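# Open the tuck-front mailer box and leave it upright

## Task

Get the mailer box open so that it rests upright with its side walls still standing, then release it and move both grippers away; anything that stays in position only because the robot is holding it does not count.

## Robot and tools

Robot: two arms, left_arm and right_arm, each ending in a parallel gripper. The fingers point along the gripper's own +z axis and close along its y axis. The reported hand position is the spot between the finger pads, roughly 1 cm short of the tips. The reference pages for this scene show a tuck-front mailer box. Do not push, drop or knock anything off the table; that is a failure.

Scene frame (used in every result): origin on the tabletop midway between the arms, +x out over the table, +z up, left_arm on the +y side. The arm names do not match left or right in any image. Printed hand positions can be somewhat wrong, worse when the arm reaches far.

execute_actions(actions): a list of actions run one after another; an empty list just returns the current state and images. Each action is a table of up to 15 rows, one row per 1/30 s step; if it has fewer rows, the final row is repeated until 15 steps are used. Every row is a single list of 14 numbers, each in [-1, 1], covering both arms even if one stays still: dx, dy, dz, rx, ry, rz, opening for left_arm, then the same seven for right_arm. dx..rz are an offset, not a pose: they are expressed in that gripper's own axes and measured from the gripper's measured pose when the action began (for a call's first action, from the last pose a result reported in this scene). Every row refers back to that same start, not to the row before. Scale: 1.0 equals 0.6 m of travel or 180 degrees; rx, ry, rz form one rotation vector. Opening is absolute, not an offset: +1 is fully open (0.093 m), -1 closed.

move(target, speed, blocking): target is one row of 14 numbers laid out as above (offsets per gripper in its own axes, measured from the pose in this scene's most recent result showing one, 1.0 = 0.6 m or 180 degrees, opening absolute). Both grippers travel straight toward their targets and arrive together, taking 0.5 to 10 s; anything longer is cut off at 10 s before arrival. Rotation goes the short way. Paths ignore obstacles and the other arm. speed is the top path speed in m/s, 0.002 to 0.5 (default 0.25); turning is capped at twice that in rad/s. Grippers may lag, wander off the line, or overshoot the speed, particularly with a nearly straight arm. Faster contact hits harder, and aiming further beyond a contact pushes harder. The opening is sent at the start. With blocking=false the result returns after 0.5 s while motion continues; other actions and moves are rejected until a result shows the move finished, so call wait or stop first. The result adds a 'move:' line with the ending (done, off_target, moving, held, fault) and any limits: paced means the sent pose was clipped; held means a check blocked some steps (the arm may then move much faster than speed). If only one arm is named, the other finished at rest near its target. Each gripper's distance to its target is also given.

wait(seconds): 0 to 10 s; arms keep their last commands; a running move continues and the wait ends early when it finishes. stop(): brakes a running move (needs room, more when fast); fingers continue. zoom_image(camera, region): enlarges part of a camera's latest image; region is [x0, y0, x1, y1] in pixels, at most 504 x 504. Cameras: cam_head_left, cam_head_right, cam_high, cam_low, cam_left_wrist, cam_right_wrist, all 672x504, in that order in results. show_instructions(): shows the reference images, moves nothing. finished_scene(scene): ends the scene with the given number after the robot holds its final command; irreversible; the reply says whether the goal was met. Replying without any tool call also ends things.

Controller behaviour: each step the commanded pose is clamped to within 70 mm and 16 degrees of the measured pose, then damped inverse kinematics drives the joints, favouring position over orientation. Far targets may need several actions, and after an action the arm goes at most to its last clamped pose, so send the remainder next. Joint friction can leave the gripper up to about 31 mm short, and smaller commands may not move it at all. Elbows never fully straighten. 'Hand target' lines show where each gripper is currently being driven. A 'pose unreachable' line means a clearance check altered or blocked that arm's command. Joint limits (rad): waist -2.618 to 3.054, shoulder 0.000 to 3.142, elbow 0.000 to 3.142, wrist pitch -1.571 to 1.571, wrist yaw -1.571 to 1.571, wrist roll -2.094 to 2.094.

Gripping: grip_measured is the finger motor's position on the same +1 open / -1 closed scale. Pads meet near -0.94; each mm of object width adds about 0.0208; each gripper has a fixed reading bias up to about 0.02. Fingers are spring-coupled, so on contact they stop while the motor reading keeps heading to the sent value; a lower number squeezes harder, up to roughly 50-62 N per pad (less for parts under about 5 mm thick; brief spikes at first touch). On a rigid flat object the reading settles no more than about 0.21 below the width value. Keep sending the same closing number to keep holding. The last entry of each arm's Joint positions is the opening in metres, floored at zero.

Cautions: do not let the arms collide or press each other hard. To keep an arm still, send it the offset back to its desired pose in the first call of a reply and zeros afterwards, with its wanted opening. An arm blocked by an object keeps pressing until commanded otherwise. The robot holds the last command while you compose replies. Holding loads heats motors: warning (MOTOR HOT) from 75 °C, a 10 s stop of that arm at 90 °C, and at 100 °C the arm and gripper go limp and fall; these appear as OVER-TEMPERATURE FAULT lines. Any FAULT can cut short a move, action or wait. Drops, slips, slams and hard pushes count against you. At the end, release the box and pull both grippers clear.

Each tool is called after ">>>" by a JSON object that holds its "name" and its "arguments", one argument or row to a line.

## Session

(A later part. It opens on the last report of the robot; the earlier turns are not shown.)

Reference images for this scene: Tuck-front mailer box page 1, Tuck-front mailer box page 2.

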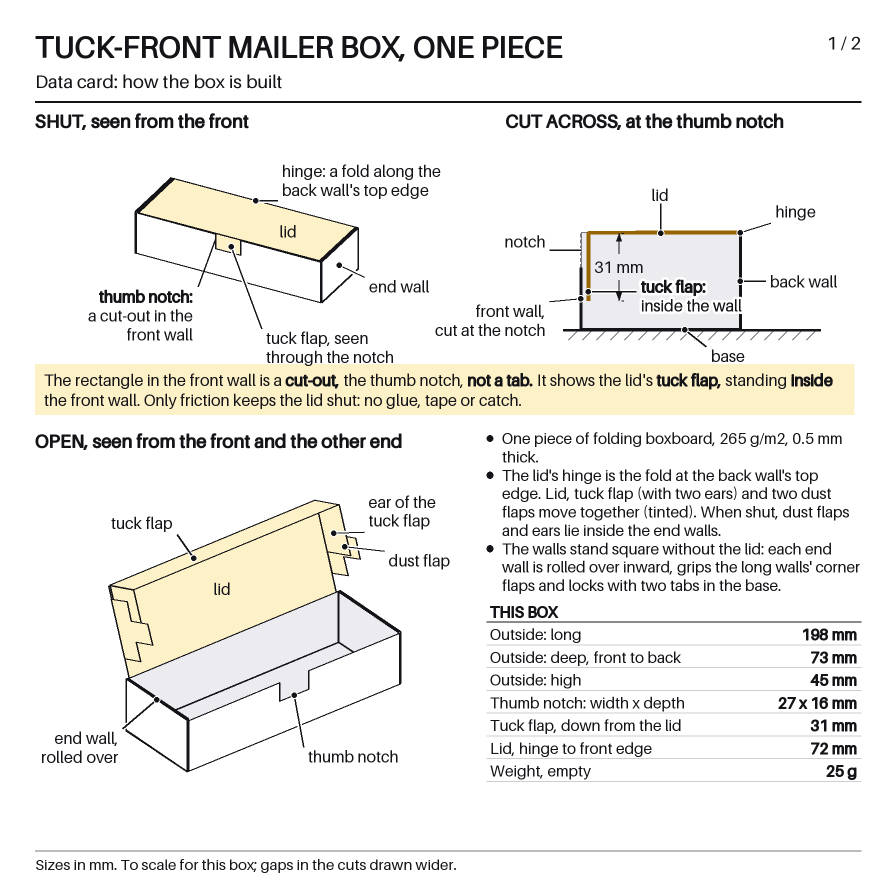

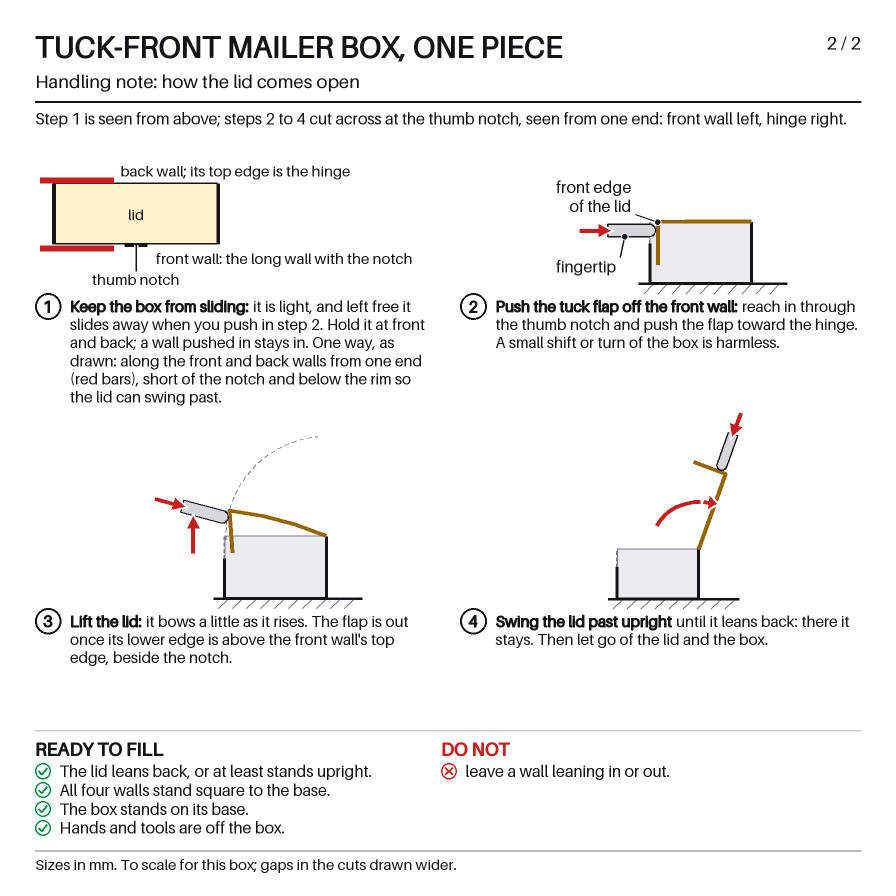

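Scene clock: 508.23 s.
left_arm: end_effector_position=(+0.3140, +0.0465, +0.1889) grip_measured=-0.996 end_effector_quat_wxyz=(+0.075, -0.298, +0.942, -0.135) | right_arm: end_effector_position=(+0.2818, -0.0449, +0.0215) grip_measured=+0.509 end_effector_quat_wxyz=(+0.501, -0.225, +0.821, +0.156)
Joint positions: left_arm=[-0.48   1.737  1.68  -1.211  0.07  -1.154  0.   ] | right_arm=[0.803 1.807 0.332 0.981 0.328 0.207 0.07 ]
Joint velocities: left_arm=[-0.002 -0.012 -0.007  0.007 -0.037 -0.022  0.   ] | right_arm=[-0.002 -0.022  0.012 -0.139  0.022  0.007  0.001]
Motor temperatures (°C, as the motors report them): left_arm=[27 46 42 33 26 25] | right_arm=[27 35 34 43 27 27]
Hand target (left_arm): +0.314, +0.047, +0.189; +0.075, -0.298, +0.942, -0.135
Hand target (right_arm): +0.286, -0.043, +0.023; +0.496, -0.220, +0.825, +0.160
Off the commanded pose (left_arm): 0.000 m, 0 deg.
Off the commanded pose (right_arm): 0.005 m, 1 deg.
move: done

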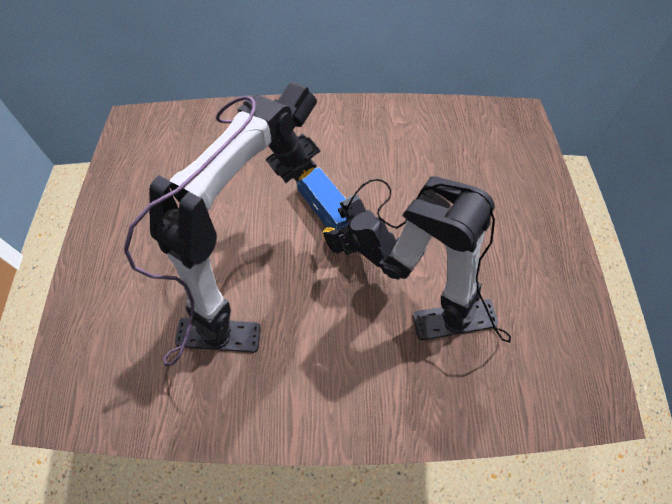

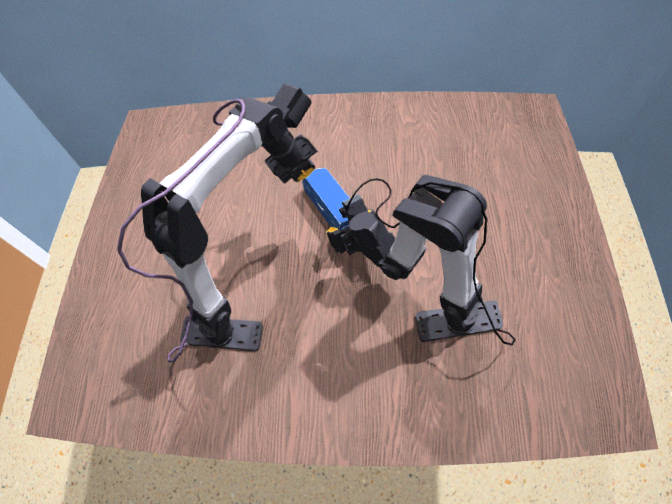

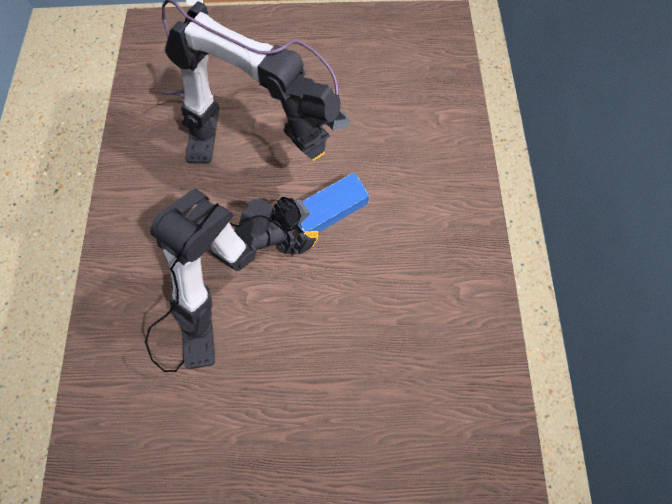

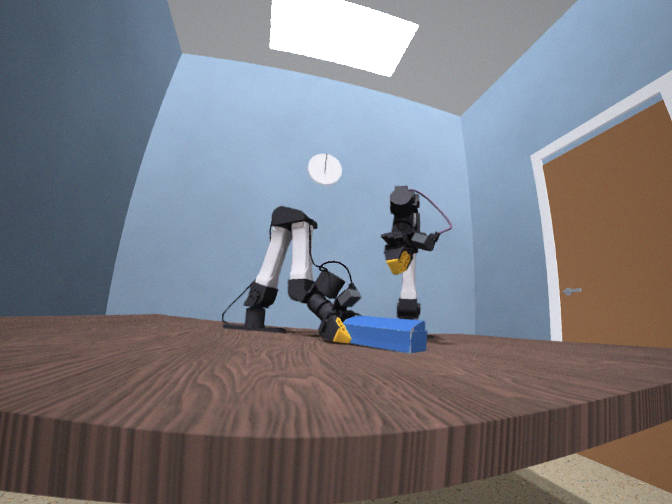

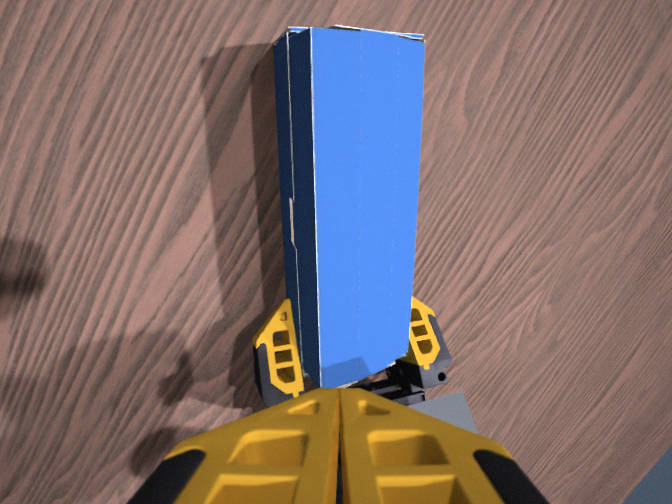

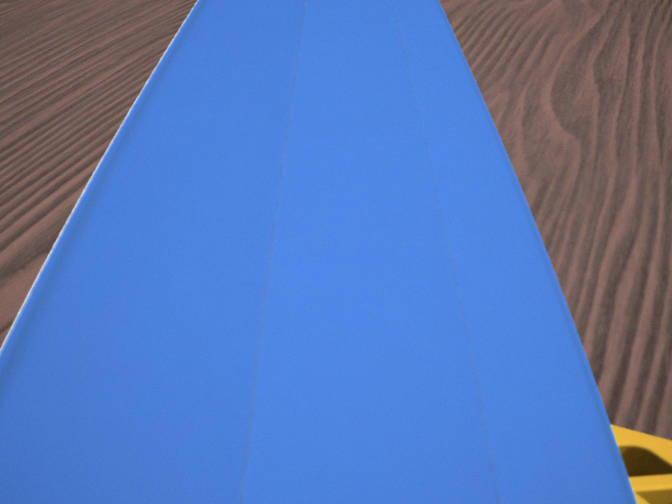

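>>> {"name": "move", "arguments": {
  "target": [-0.007,0.093,0.205,0.28,0,0,-1,0,0,0,0,0,0,0.5],
  "speed": 0.12
}}

Scene clock: 516.60 s.
left_arm: end_effector_position=(+0.3204, +0.0600, +0.0701) grip_measured=-0.996 end_effector_quat_wxyz=(+0.203, -0.226, +0.789, -0.534) | right_arm: end_effector_position=(+0.2818, -0.0448, +0.0214) grip_measured=+0.509 end_effector_quat_wxyz=(+0.501, -0.225, +0.821, +0.156)
Joint positions: left_arm=[-0.216  1.677  0.409  0.831  0.613 -1.223  0.   ] | right_arm=[0.803 1.807 0.333 0.979 0.328 0.207 0.07 ]
Joint velocities: left_arm=[-0.007 -0.017 -0.027 -0.022  0.022 -0.022  0.   ] | right_arm=[-0.017 -0.012 -0.002  0.007 -0.11   0.037 -0.   ]
Motor temperatures (°C, as the motors report them): left_arm=[27 45 41 34 26 25] | right_arm=[27 36 34 42 27 27]
Hand target (left_arm): +0.313, +0.065, +0.056; +0.187, -0.242, +0.793, -0.527
Hand target (right_arm): +0.282, -0.045, +0.021; +0.501, -0.225, +0.821, +0.156
Off the commanded pose (left_arm): 0.017 m, 2 deg.
Off the commanded pose (right_arm): 0.000 m, 0 deg.
move: off_target (left_arm)

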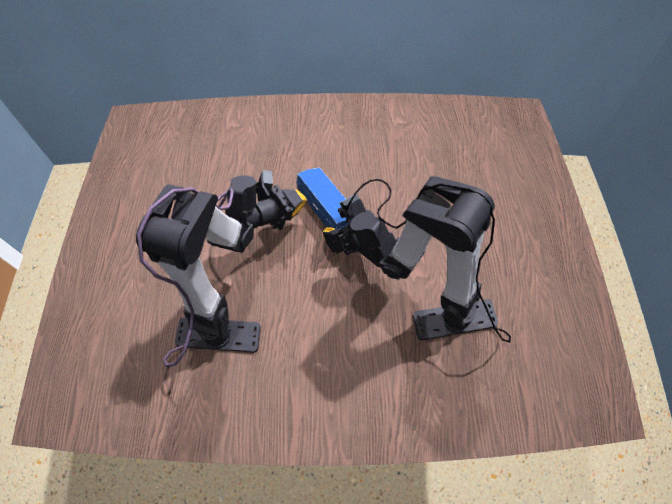

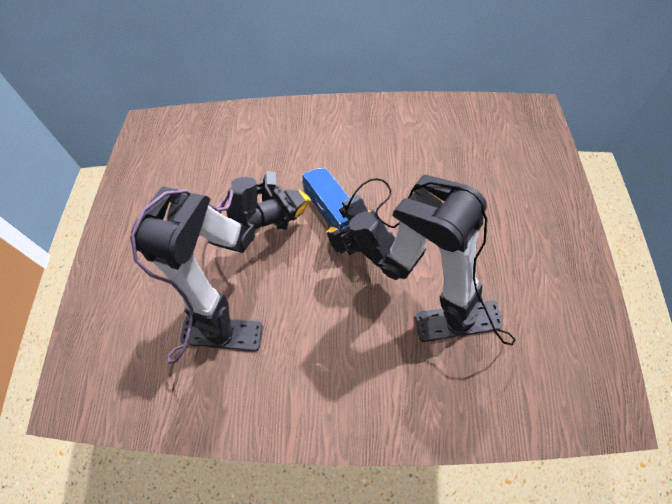

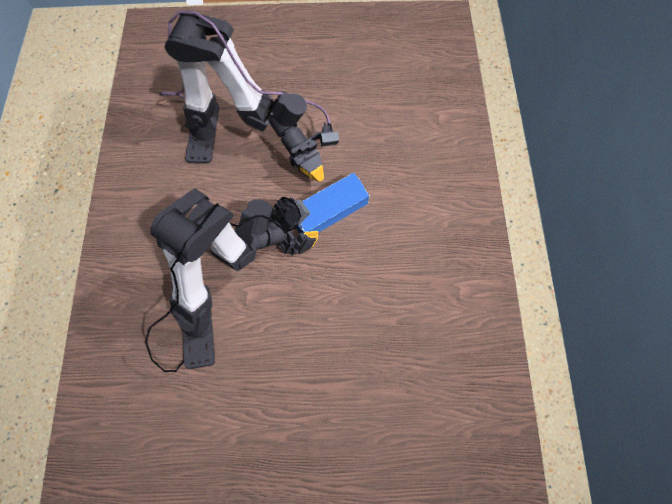

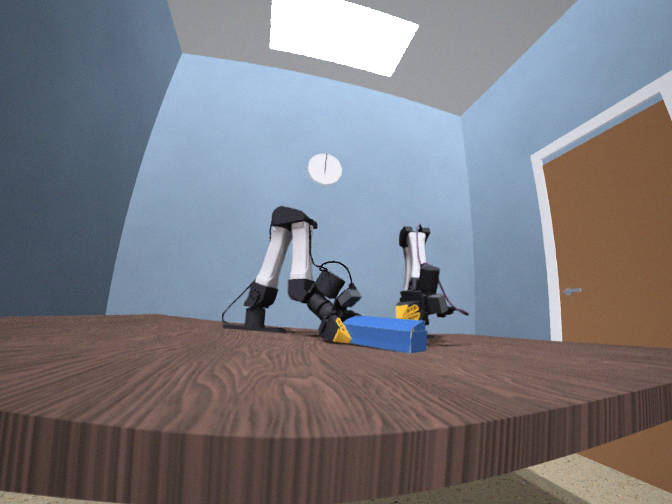

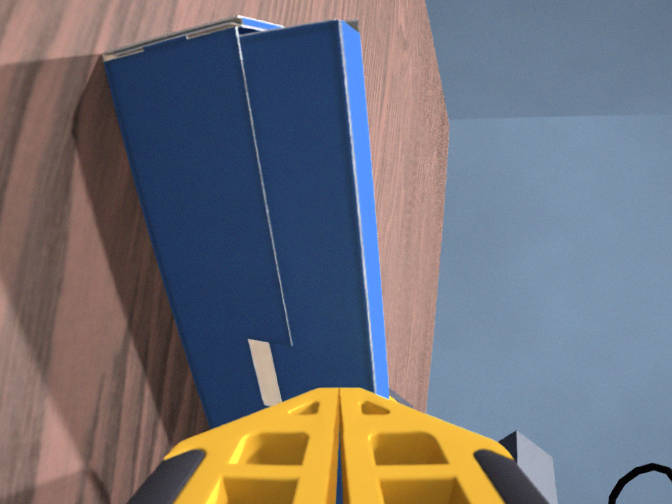

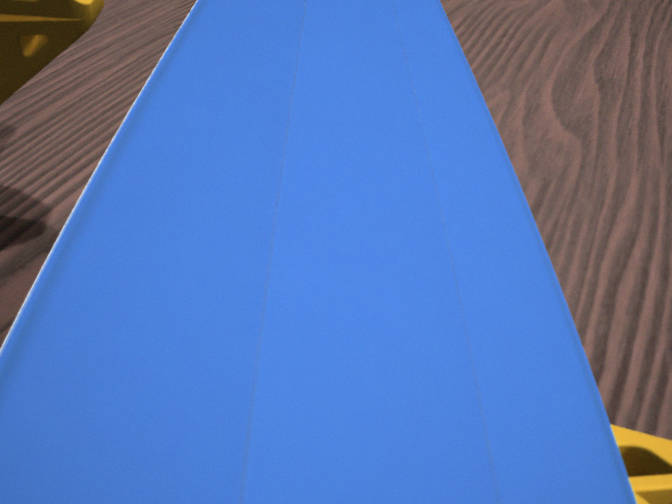

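>>> {"name": "move", "arguments": {
  "target": [0,0.025,0.07,0,0,0,-1,0,0,0,0,0,0,0.5],
  "speed": 0.04
}}

Scene clock: 519.33 s.
left_arm: end_effector_position=(+0.3344, +0.0404, +0.0402) grip_measured=-0.996 end_effector_quat_wxyz=(+0.199, -0.230, +0.792, -0.529) | right_arm: end_effector_position=(+0.2839, -0.0478, +0.0217) grip_measured=+0.509 end_effector_quat_wxyz=(+0.505, -0.219, +0.822, +0.148)
Joint positions: left_arm=[-0.276  1.88   0.468  0.972  0.556 -1.249  0.   ] | right_arm=[0.803 1.807 0.333 0.978 0.35  0.207 0.07 ]
Joint velocities: left_arm=[ 0.007 -0.017 -0.002  0.022  0.037 -0.022  0.   ] | right_arm=[-0.002 -0.017 -0.012 -0.051 -0.007 -0.037 -0.   ]
Motor temperatures (°C, as the motors report them): left_arm=[27 44 41 35 26 25] | right_arm=[27 36 34 43 27 27]
Hand target (left_arm): +0.342, +0.034, +0.043; +0.204, -0.226, +0.789, -0.534
Hand target (right_arm): +0.282, -0.045, +0.021; +0.501, -0.225, +0.821, +0.156
Off the commanded pose (left_arm): 0.010 m, 1 deg.
Off the commanded pose (right_arm): 0.004 m, 1 deg.
move: done

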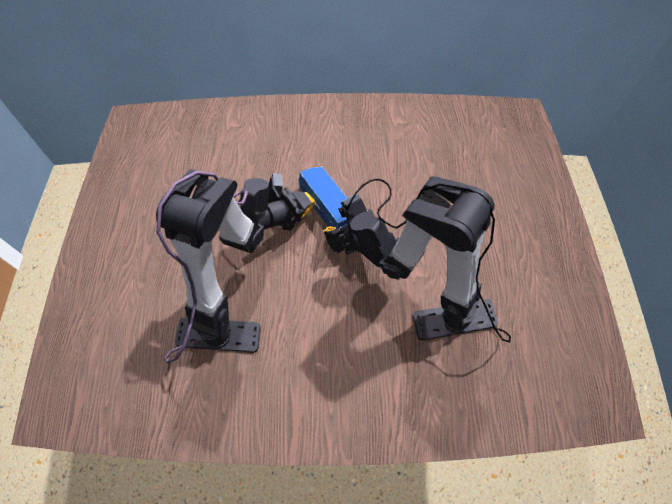

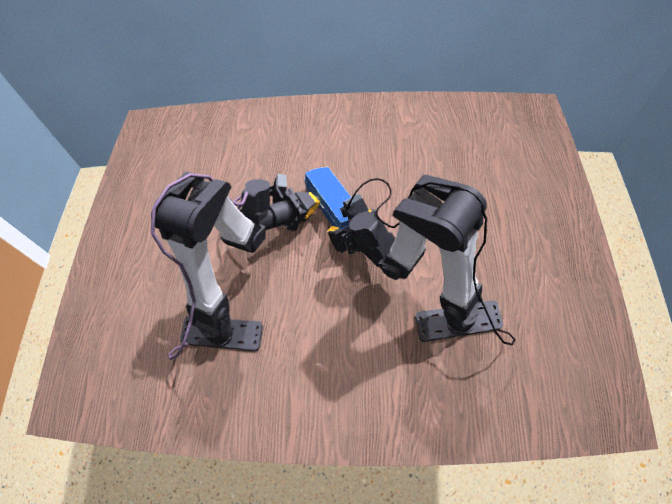

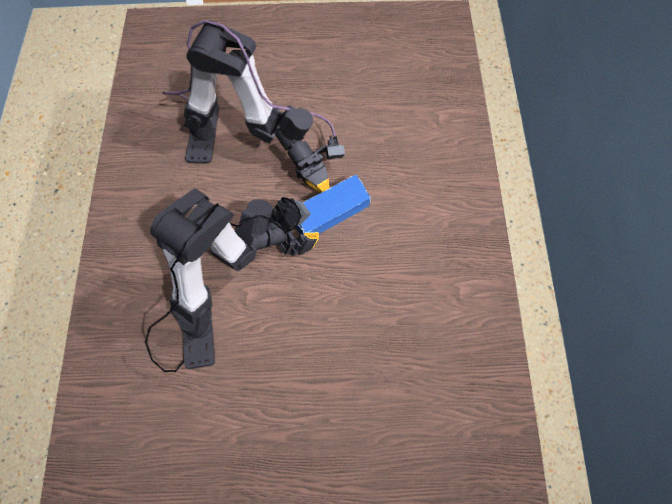

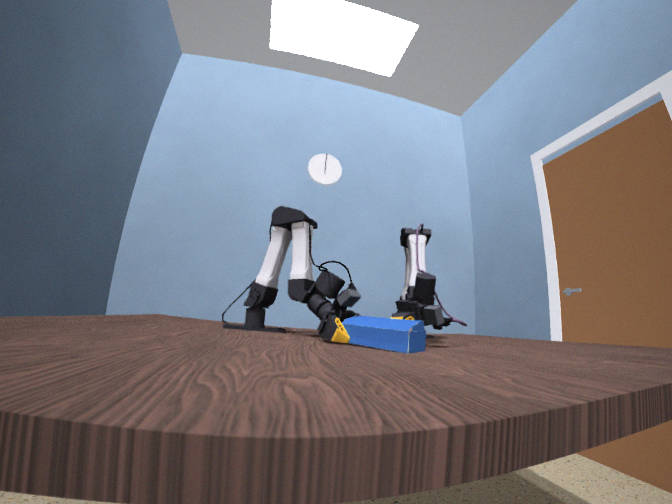

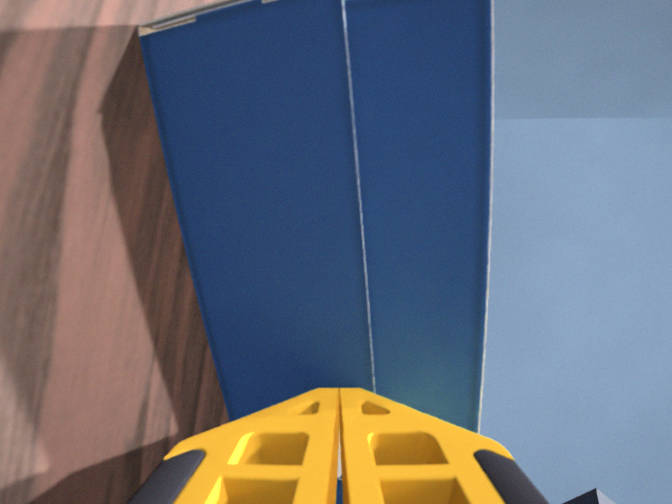

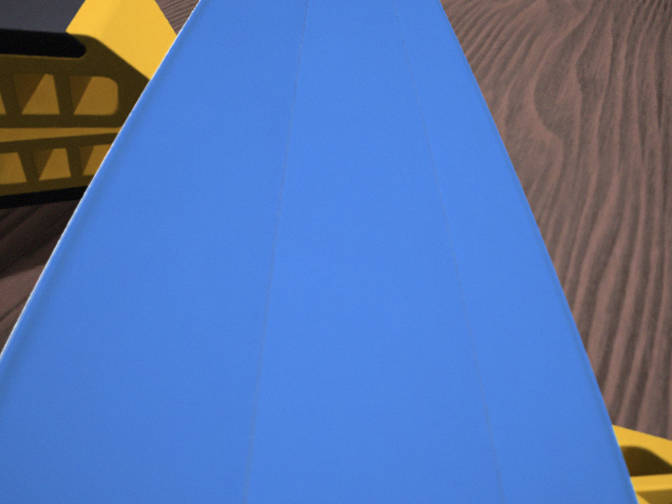

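Tip at the gap. Lift (−y moves up and inward).

>>> {"name": "move", "arguments": {
  "target": [0,-0.07,0,0,0,0,-1,0,0,0,0,0,0,0.5],
  "speed": 0.04
}}

Scene clock: 522.07 s.
left_arm: end_effector_position=(+0.3339, +0.0334, +0.0624) grip_measured=-0.996 end_effector_quat_wxyz=(+0.190, -0.238, +0.799, -0.518) | right_arm: end_effector_position=(+0.2847, -0.0492, +0.0217) grip_measured=+0.509 end_effector_quat_wxyz=(+0.506, -0.217, +0.822, +0.144)
Joint positions: left_arm=[-0.304  1.746  0.509  0.769  0.524 -1.261  0.   ] | right_arm=[0.803 1.807 0.333 0.976 0.36  0.207 0.07 ]
Joint velocities: left_arm=[ 0.002 -0.002 -0.002  0.037 -0.022 -0.081  0.   ] | right_arm=[-0.002 -0.012  0.017 -0.007 -0.037 -0.051 -0.001]
Motor temperatures (°C, as the motors report them): left_arm=[27 44 41 36 26 25] | right_arm=[27 36 34 43 27 27]
Hand target (left_arm): +0.340, +0.026, +0.079; +0.199, -0.230, +0.792, -0.529
Hand target (right_arm): +0.284, -0.048, +0.022; +0.505, -0.219, +0.822, +0.148
Off the commanded pose (left_arm): 0.020 m, 2 deg.
Off the commanded pose (right_arm): 0.002 m, 1 deg.
move: off_target (left_arm)

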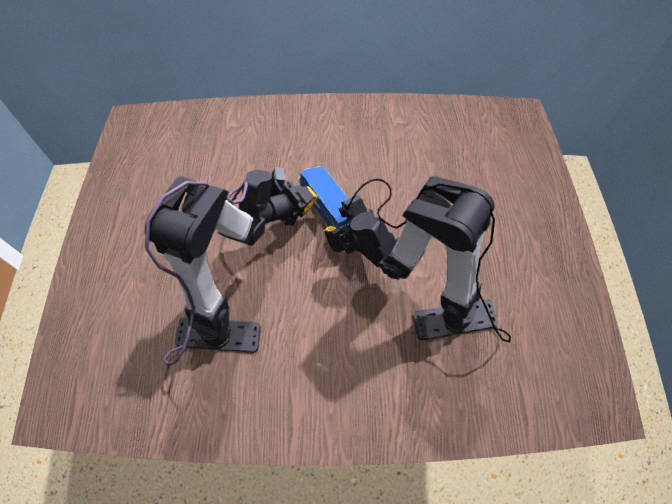

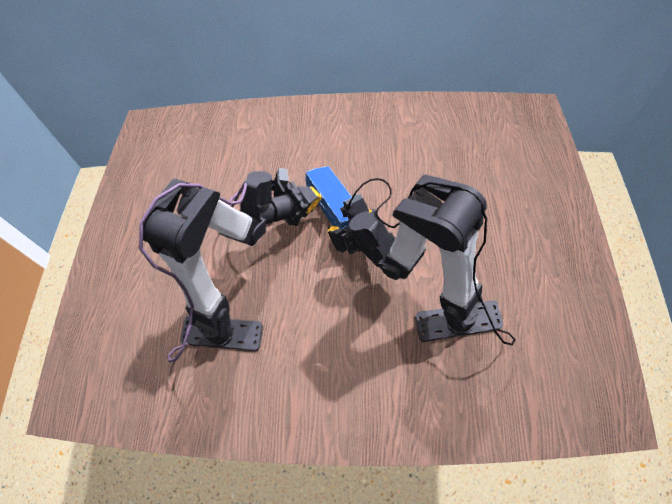

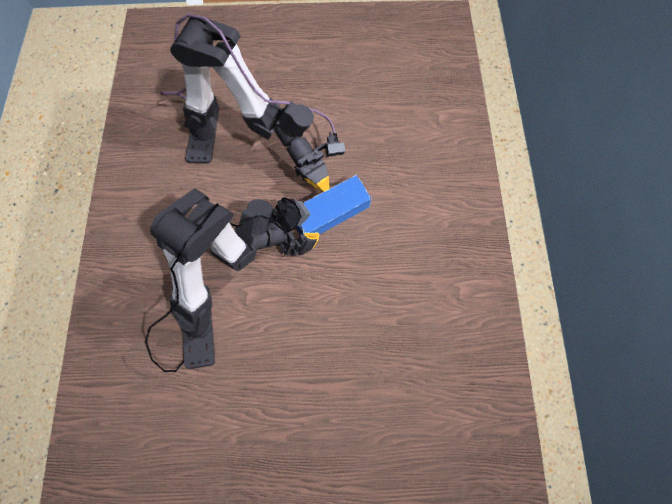

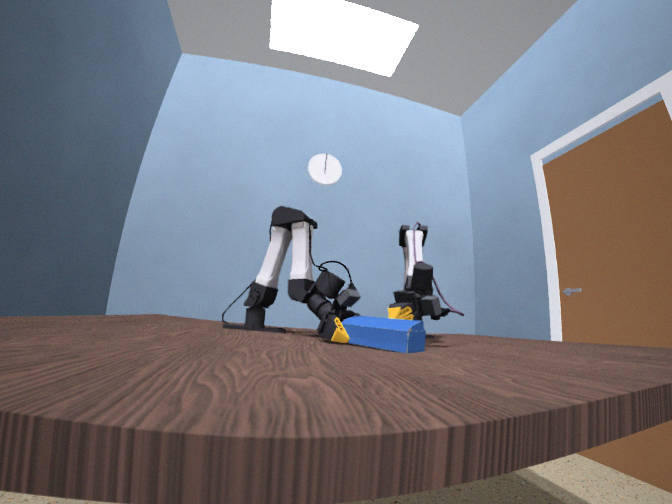

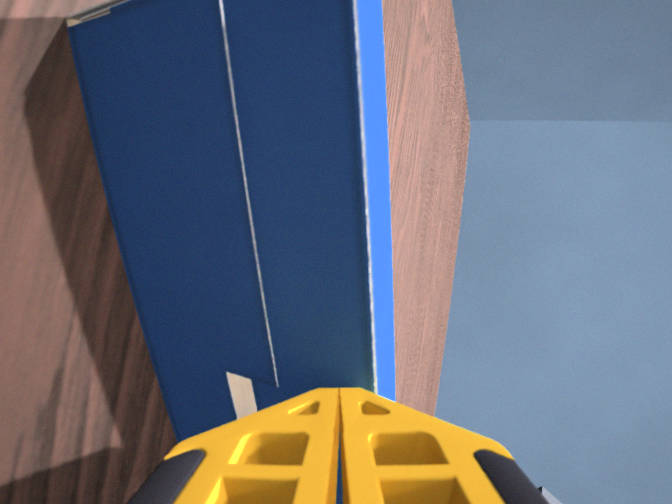

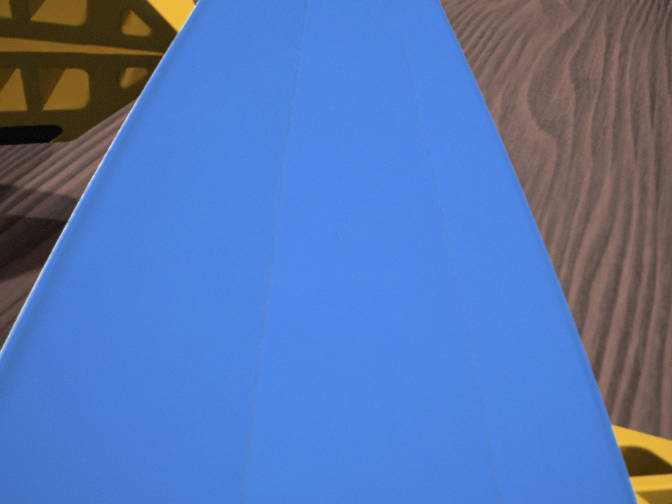

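>>> {"name": "move", "arguments": {
  "target": [-0.01,0.07,-0.02,0,0,0,-0.42,0,0,0,0,0,0,0.5],
  "speed": 0.05
}}

Scene clock: 527.47 s.
left_arm: end_effector_position=(+0.3326, +0.0549, +0.0428) grip_measured=-0.422 end_effector_quat_wxyz=(+0.201, -0.231, +0.793, -0.526) | right_arm: end_effector_position=(+0.2854, -0.0504, +0.0216) grip_measured=+0.509 end_effector_quat_wxyz=(+0.507, -0.215, +0.823, +0.141)
Joint positions: left_arm=[-0.228  1.843  0.447  0.939  0.594 -1.221  0.025] | right_arm=[0.802 1.807 0.333 0.975 0.367 0.209 0.07 ]
Joint velocities: left_arm=[ 0.002 -0.007 -0.012  0.007 -0.037  0.022 -0.002] | right_arm=[-0.022  0.002 -0.017 -0.022  0.022  0.037 -0.001]
Motor temperatures (°C, as the motors report them): left_arm=[27 43 41 36 26 25] | right_arm=[27 36 34 43 27 27]
Hand target (left_arm): +0.325, +0.060, +0.030; +0.190, -0.239, +0.799, -0.518
Hand target (right_arm): +0.285, -0.049, +0.022; +0.506, -0.217, +0.822, +0.144
Off the commanded pose (left_arm): 0.017 m, 2 deg.
Off the commanded pose (right_arm): 0.001 m, 0 deg.
move: off_target (left_arm)

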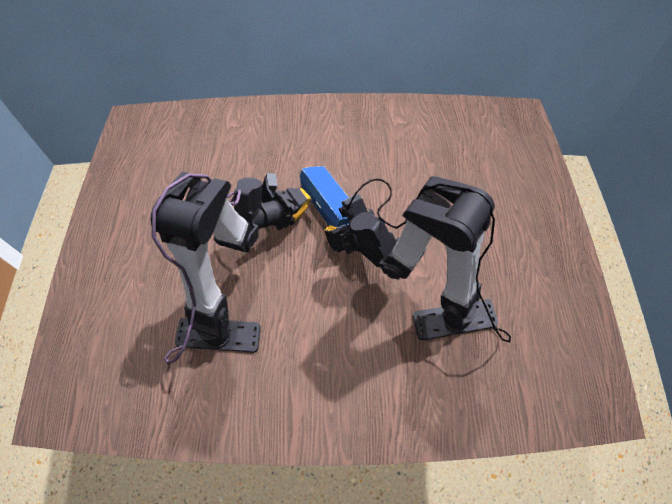

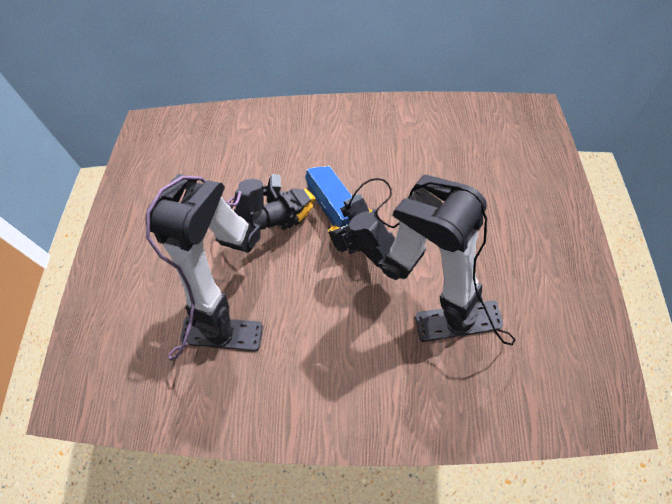

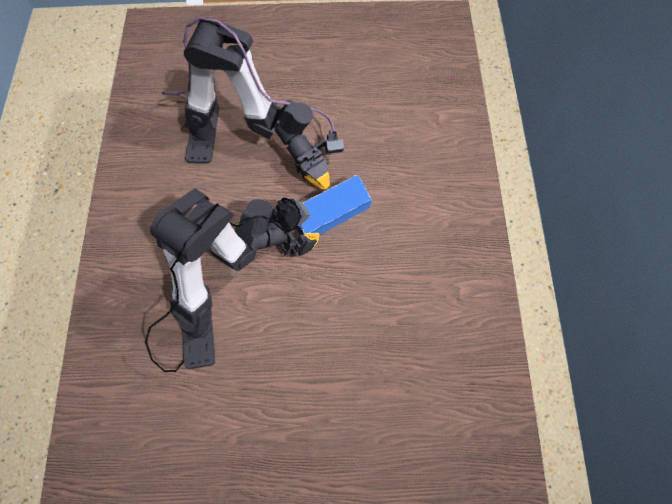

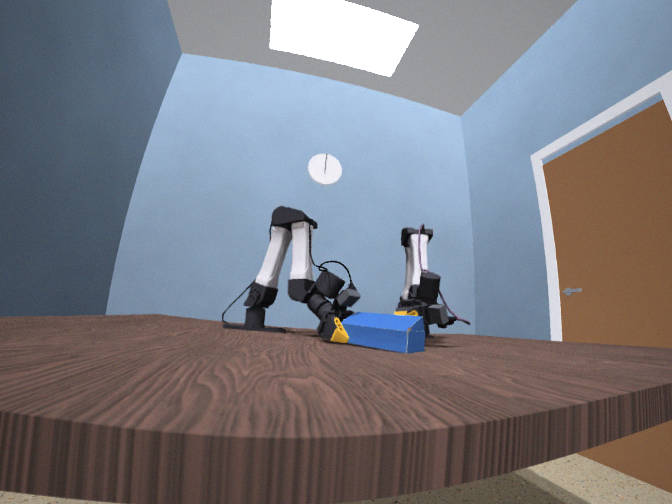

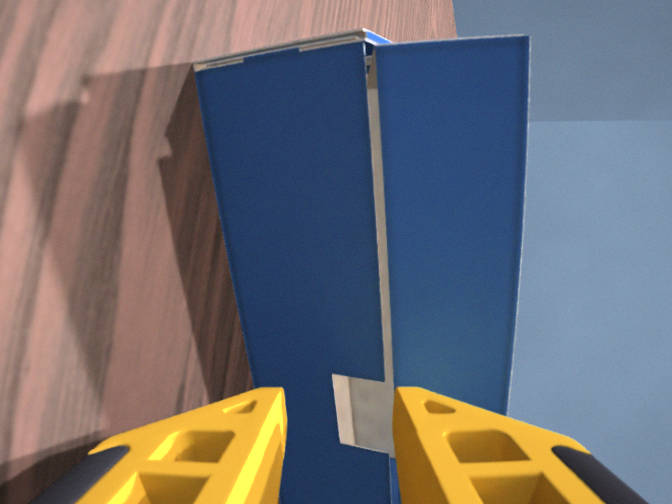

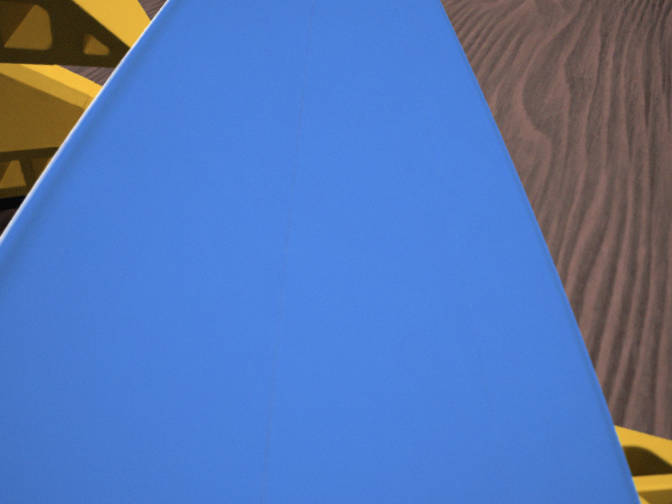

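Flap popped out. Close and enter the notch.

>>> {"name": "move", "arguments": {
  "target": [0,0,0.06,0,0,0,-1,0,0,0,0,0,0,0.5],
  "speed": 0.04
}}

>>> {"name": "move", "arguments": {
  "target": [0,-0.1,0.02,0,0,0,-1,0,0,0,0,0,0,0.5],
  "speed": 0.05
}}

Scene clock: 530.37 s.
left_arm: end_effector_position=(+0.3458, +0.0351, +0.0298) grip_measured=-0.996 end_effector_quat_wxyz=(+0.198, -0.232, +0.796, -0.523) | right_arm: end_effector_position=(+0.2876, -0.0542, +0.0217) grip_measured=+0.509 end_effector_quat_wxyz=(+0.511, -0.208, +0.824, +0.130)
Joint positions: left_arm=[-0.284  1.947  0.521  0.973  0.542 -1.247  0.   ] | right_arm=[0.802 1.807 0.333 0.972 0.393 0.209 0.07 ]
Joint velocities: left_arm=[ 0.002 -0.012  0.002 -0.037 -0.037 -0.051  0.   ] | right_arm=[ 0.002 -0.002 -0.002  0.051 -0.037  0.051  0.   ]
Motor temperatures (°C, as the motors report them): left_arm=[27 43 41 37 26 25] | right_arm=[27 36 34 43 27 27]
Hand target (left_arm): +0.352, +0.028, +0.030; +0.201, -0.231, +0.793, -0.526
Hand target (right_arm): +0.285, -0.050, +0.022; +0.507, -0.215, +0.823, +0.141
Off the commanded pose (left_arm): 0.010 m, 1 deg.
Off the commanded pose (right_arm): 0.004 m, 1 deg.
move: done

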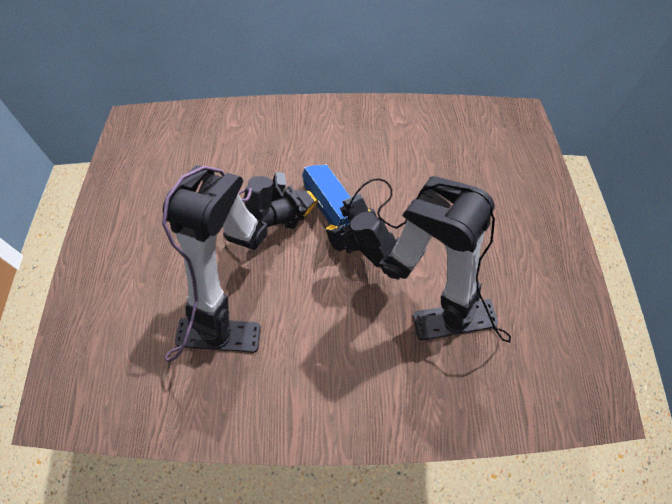

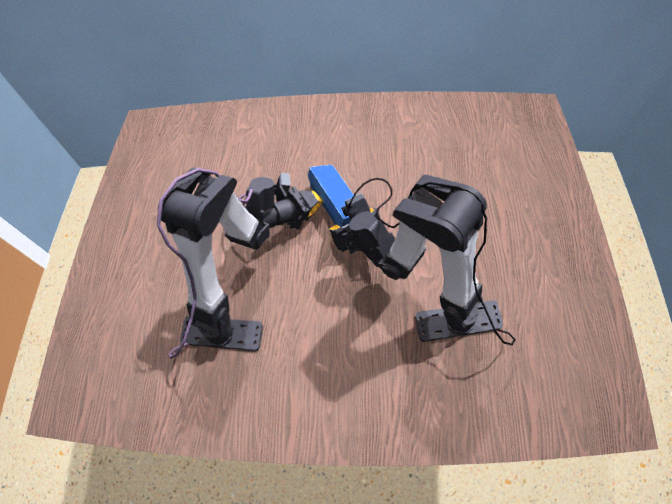

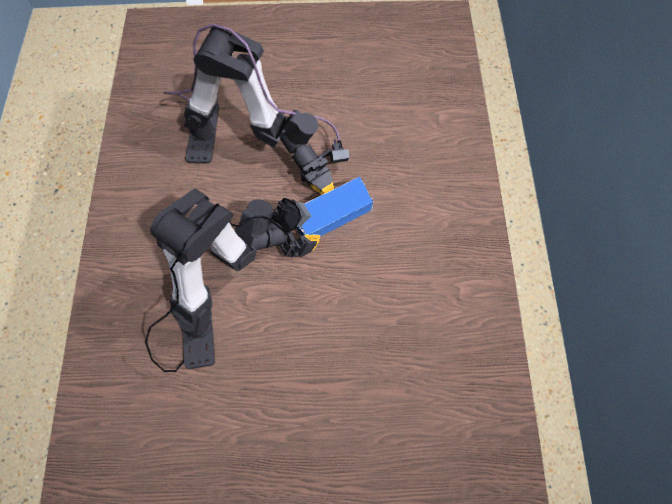

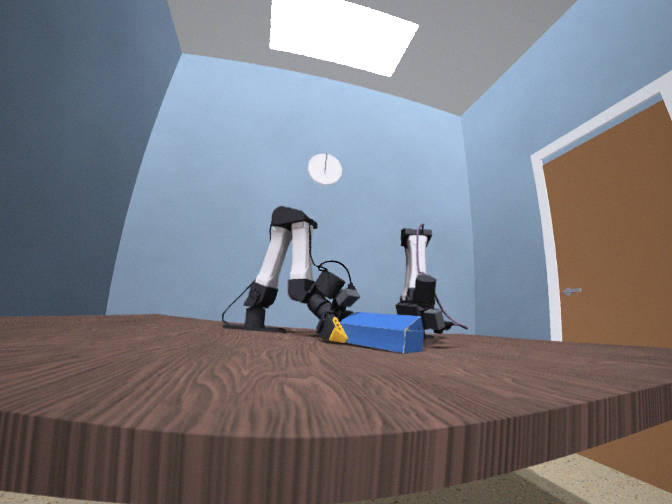

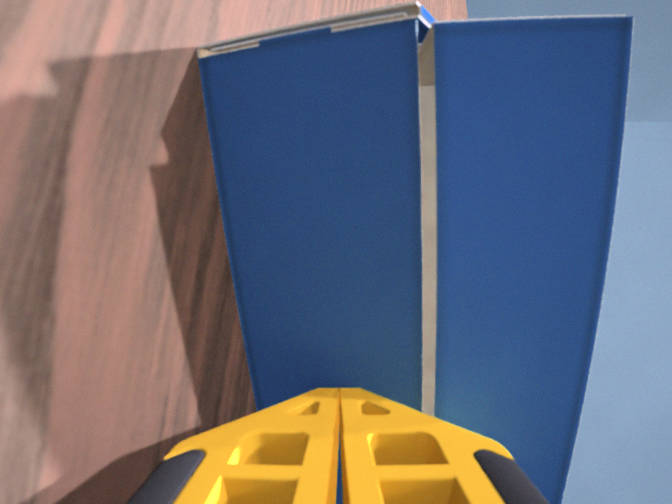

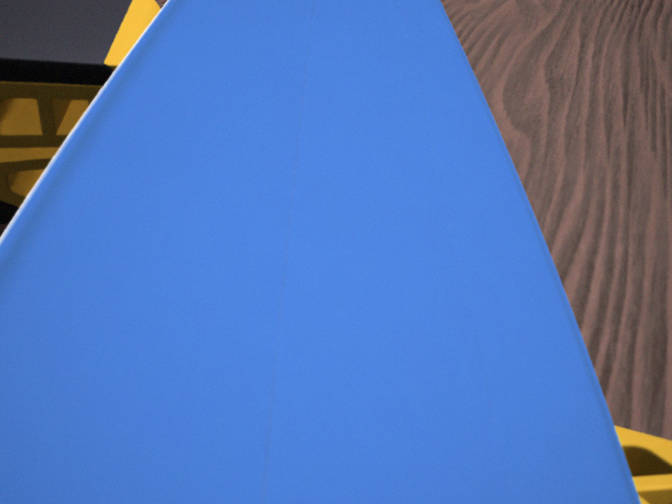

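Scene clock: 531.97 s.
left_arm: end_effector_position=(+0.3544, +0.0157, +0.0592) grip_measured=-0.996 end_effector_quat_wxyz=(+0.186, -0.246, +0.806, -0.506) | right_arm: end_effector_position=(+0.2924, -0.0619, +0.0219) grip_measured=+0.509 end_effector_quat_wxyz=(+0.516, -0.192, +0.827, +0.115)
Joint positions: left_arm=[-0.343  1.814  0.624  0.7    0.476 -1.274  0.   ] | right_arm=[0.796 1.807 0.333 0.966 0.431 0.219 0.07 ]
Joint velocities: left_arm=[-0.002  0.002 -0.002  0.022 -0.022  0.022  0.   ] | right_arm=[-0.022  0.007  0.007  0.007  0.022 -0.066 -0.   ]
Motor temperatures (°C, as the motors report them): left_arm=[27 43 41 37 26 25] | right_arm=[27 36 34 43 27 27]
Hand target (left_arm): +0.361, +0.006, +0.080; +0.198, -0.232, +0.796, -0.523
Hand target (right_arm): +0.288, -0.054, +0.022; +0.511, -0.208, +0.824, +0.130
Off the commanded pose (left_arm): 0.025 m, 3 deg.
Off the commanded pose (right_arm): 0.009 m, 3 deg.
move: off_target (left_arm, right_arm)

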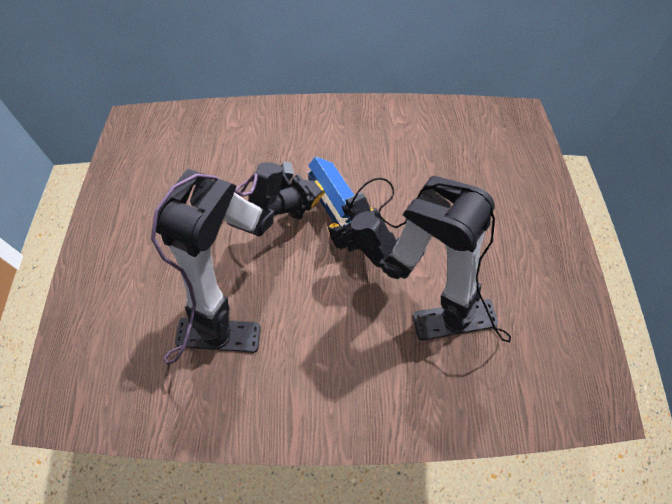

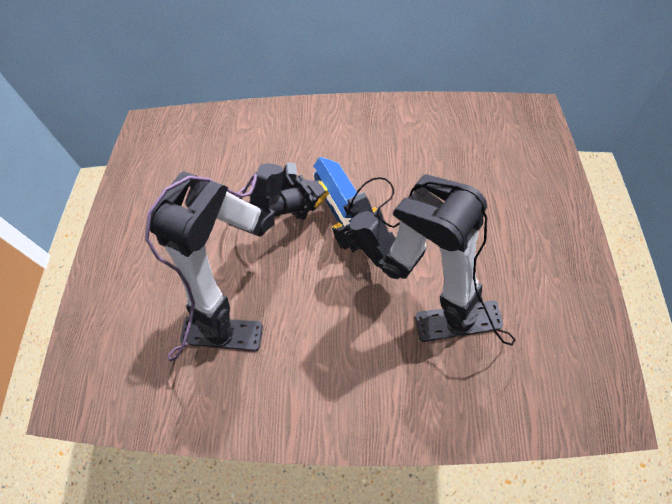

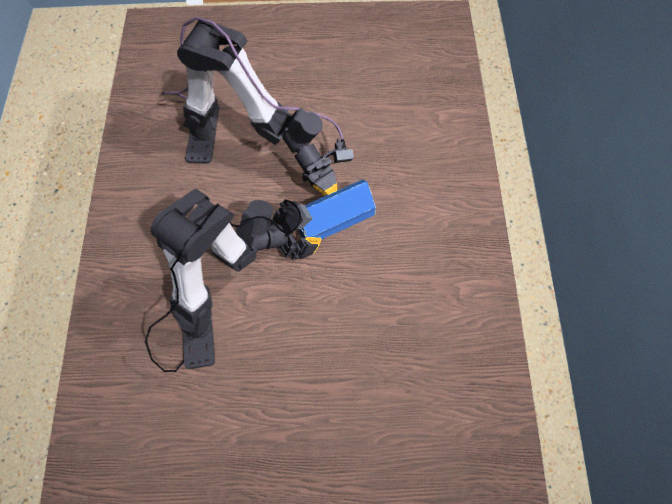

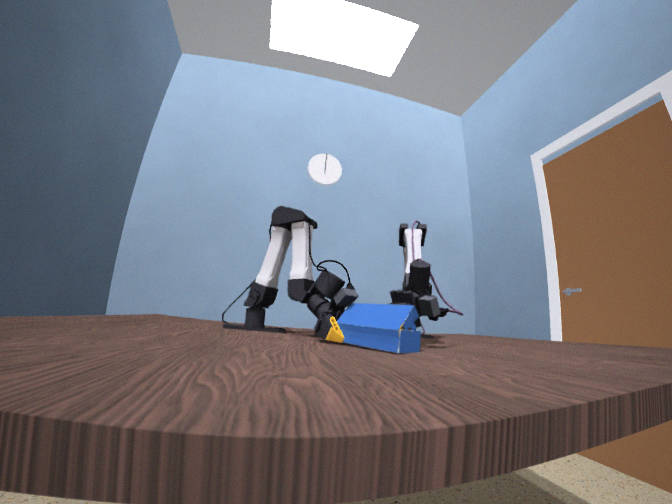

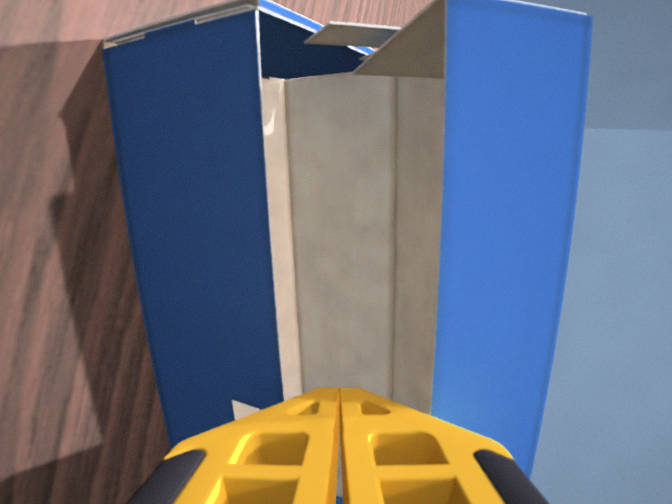

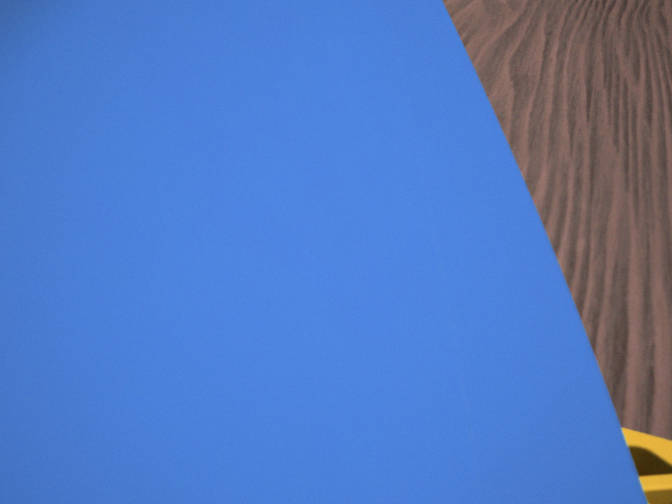

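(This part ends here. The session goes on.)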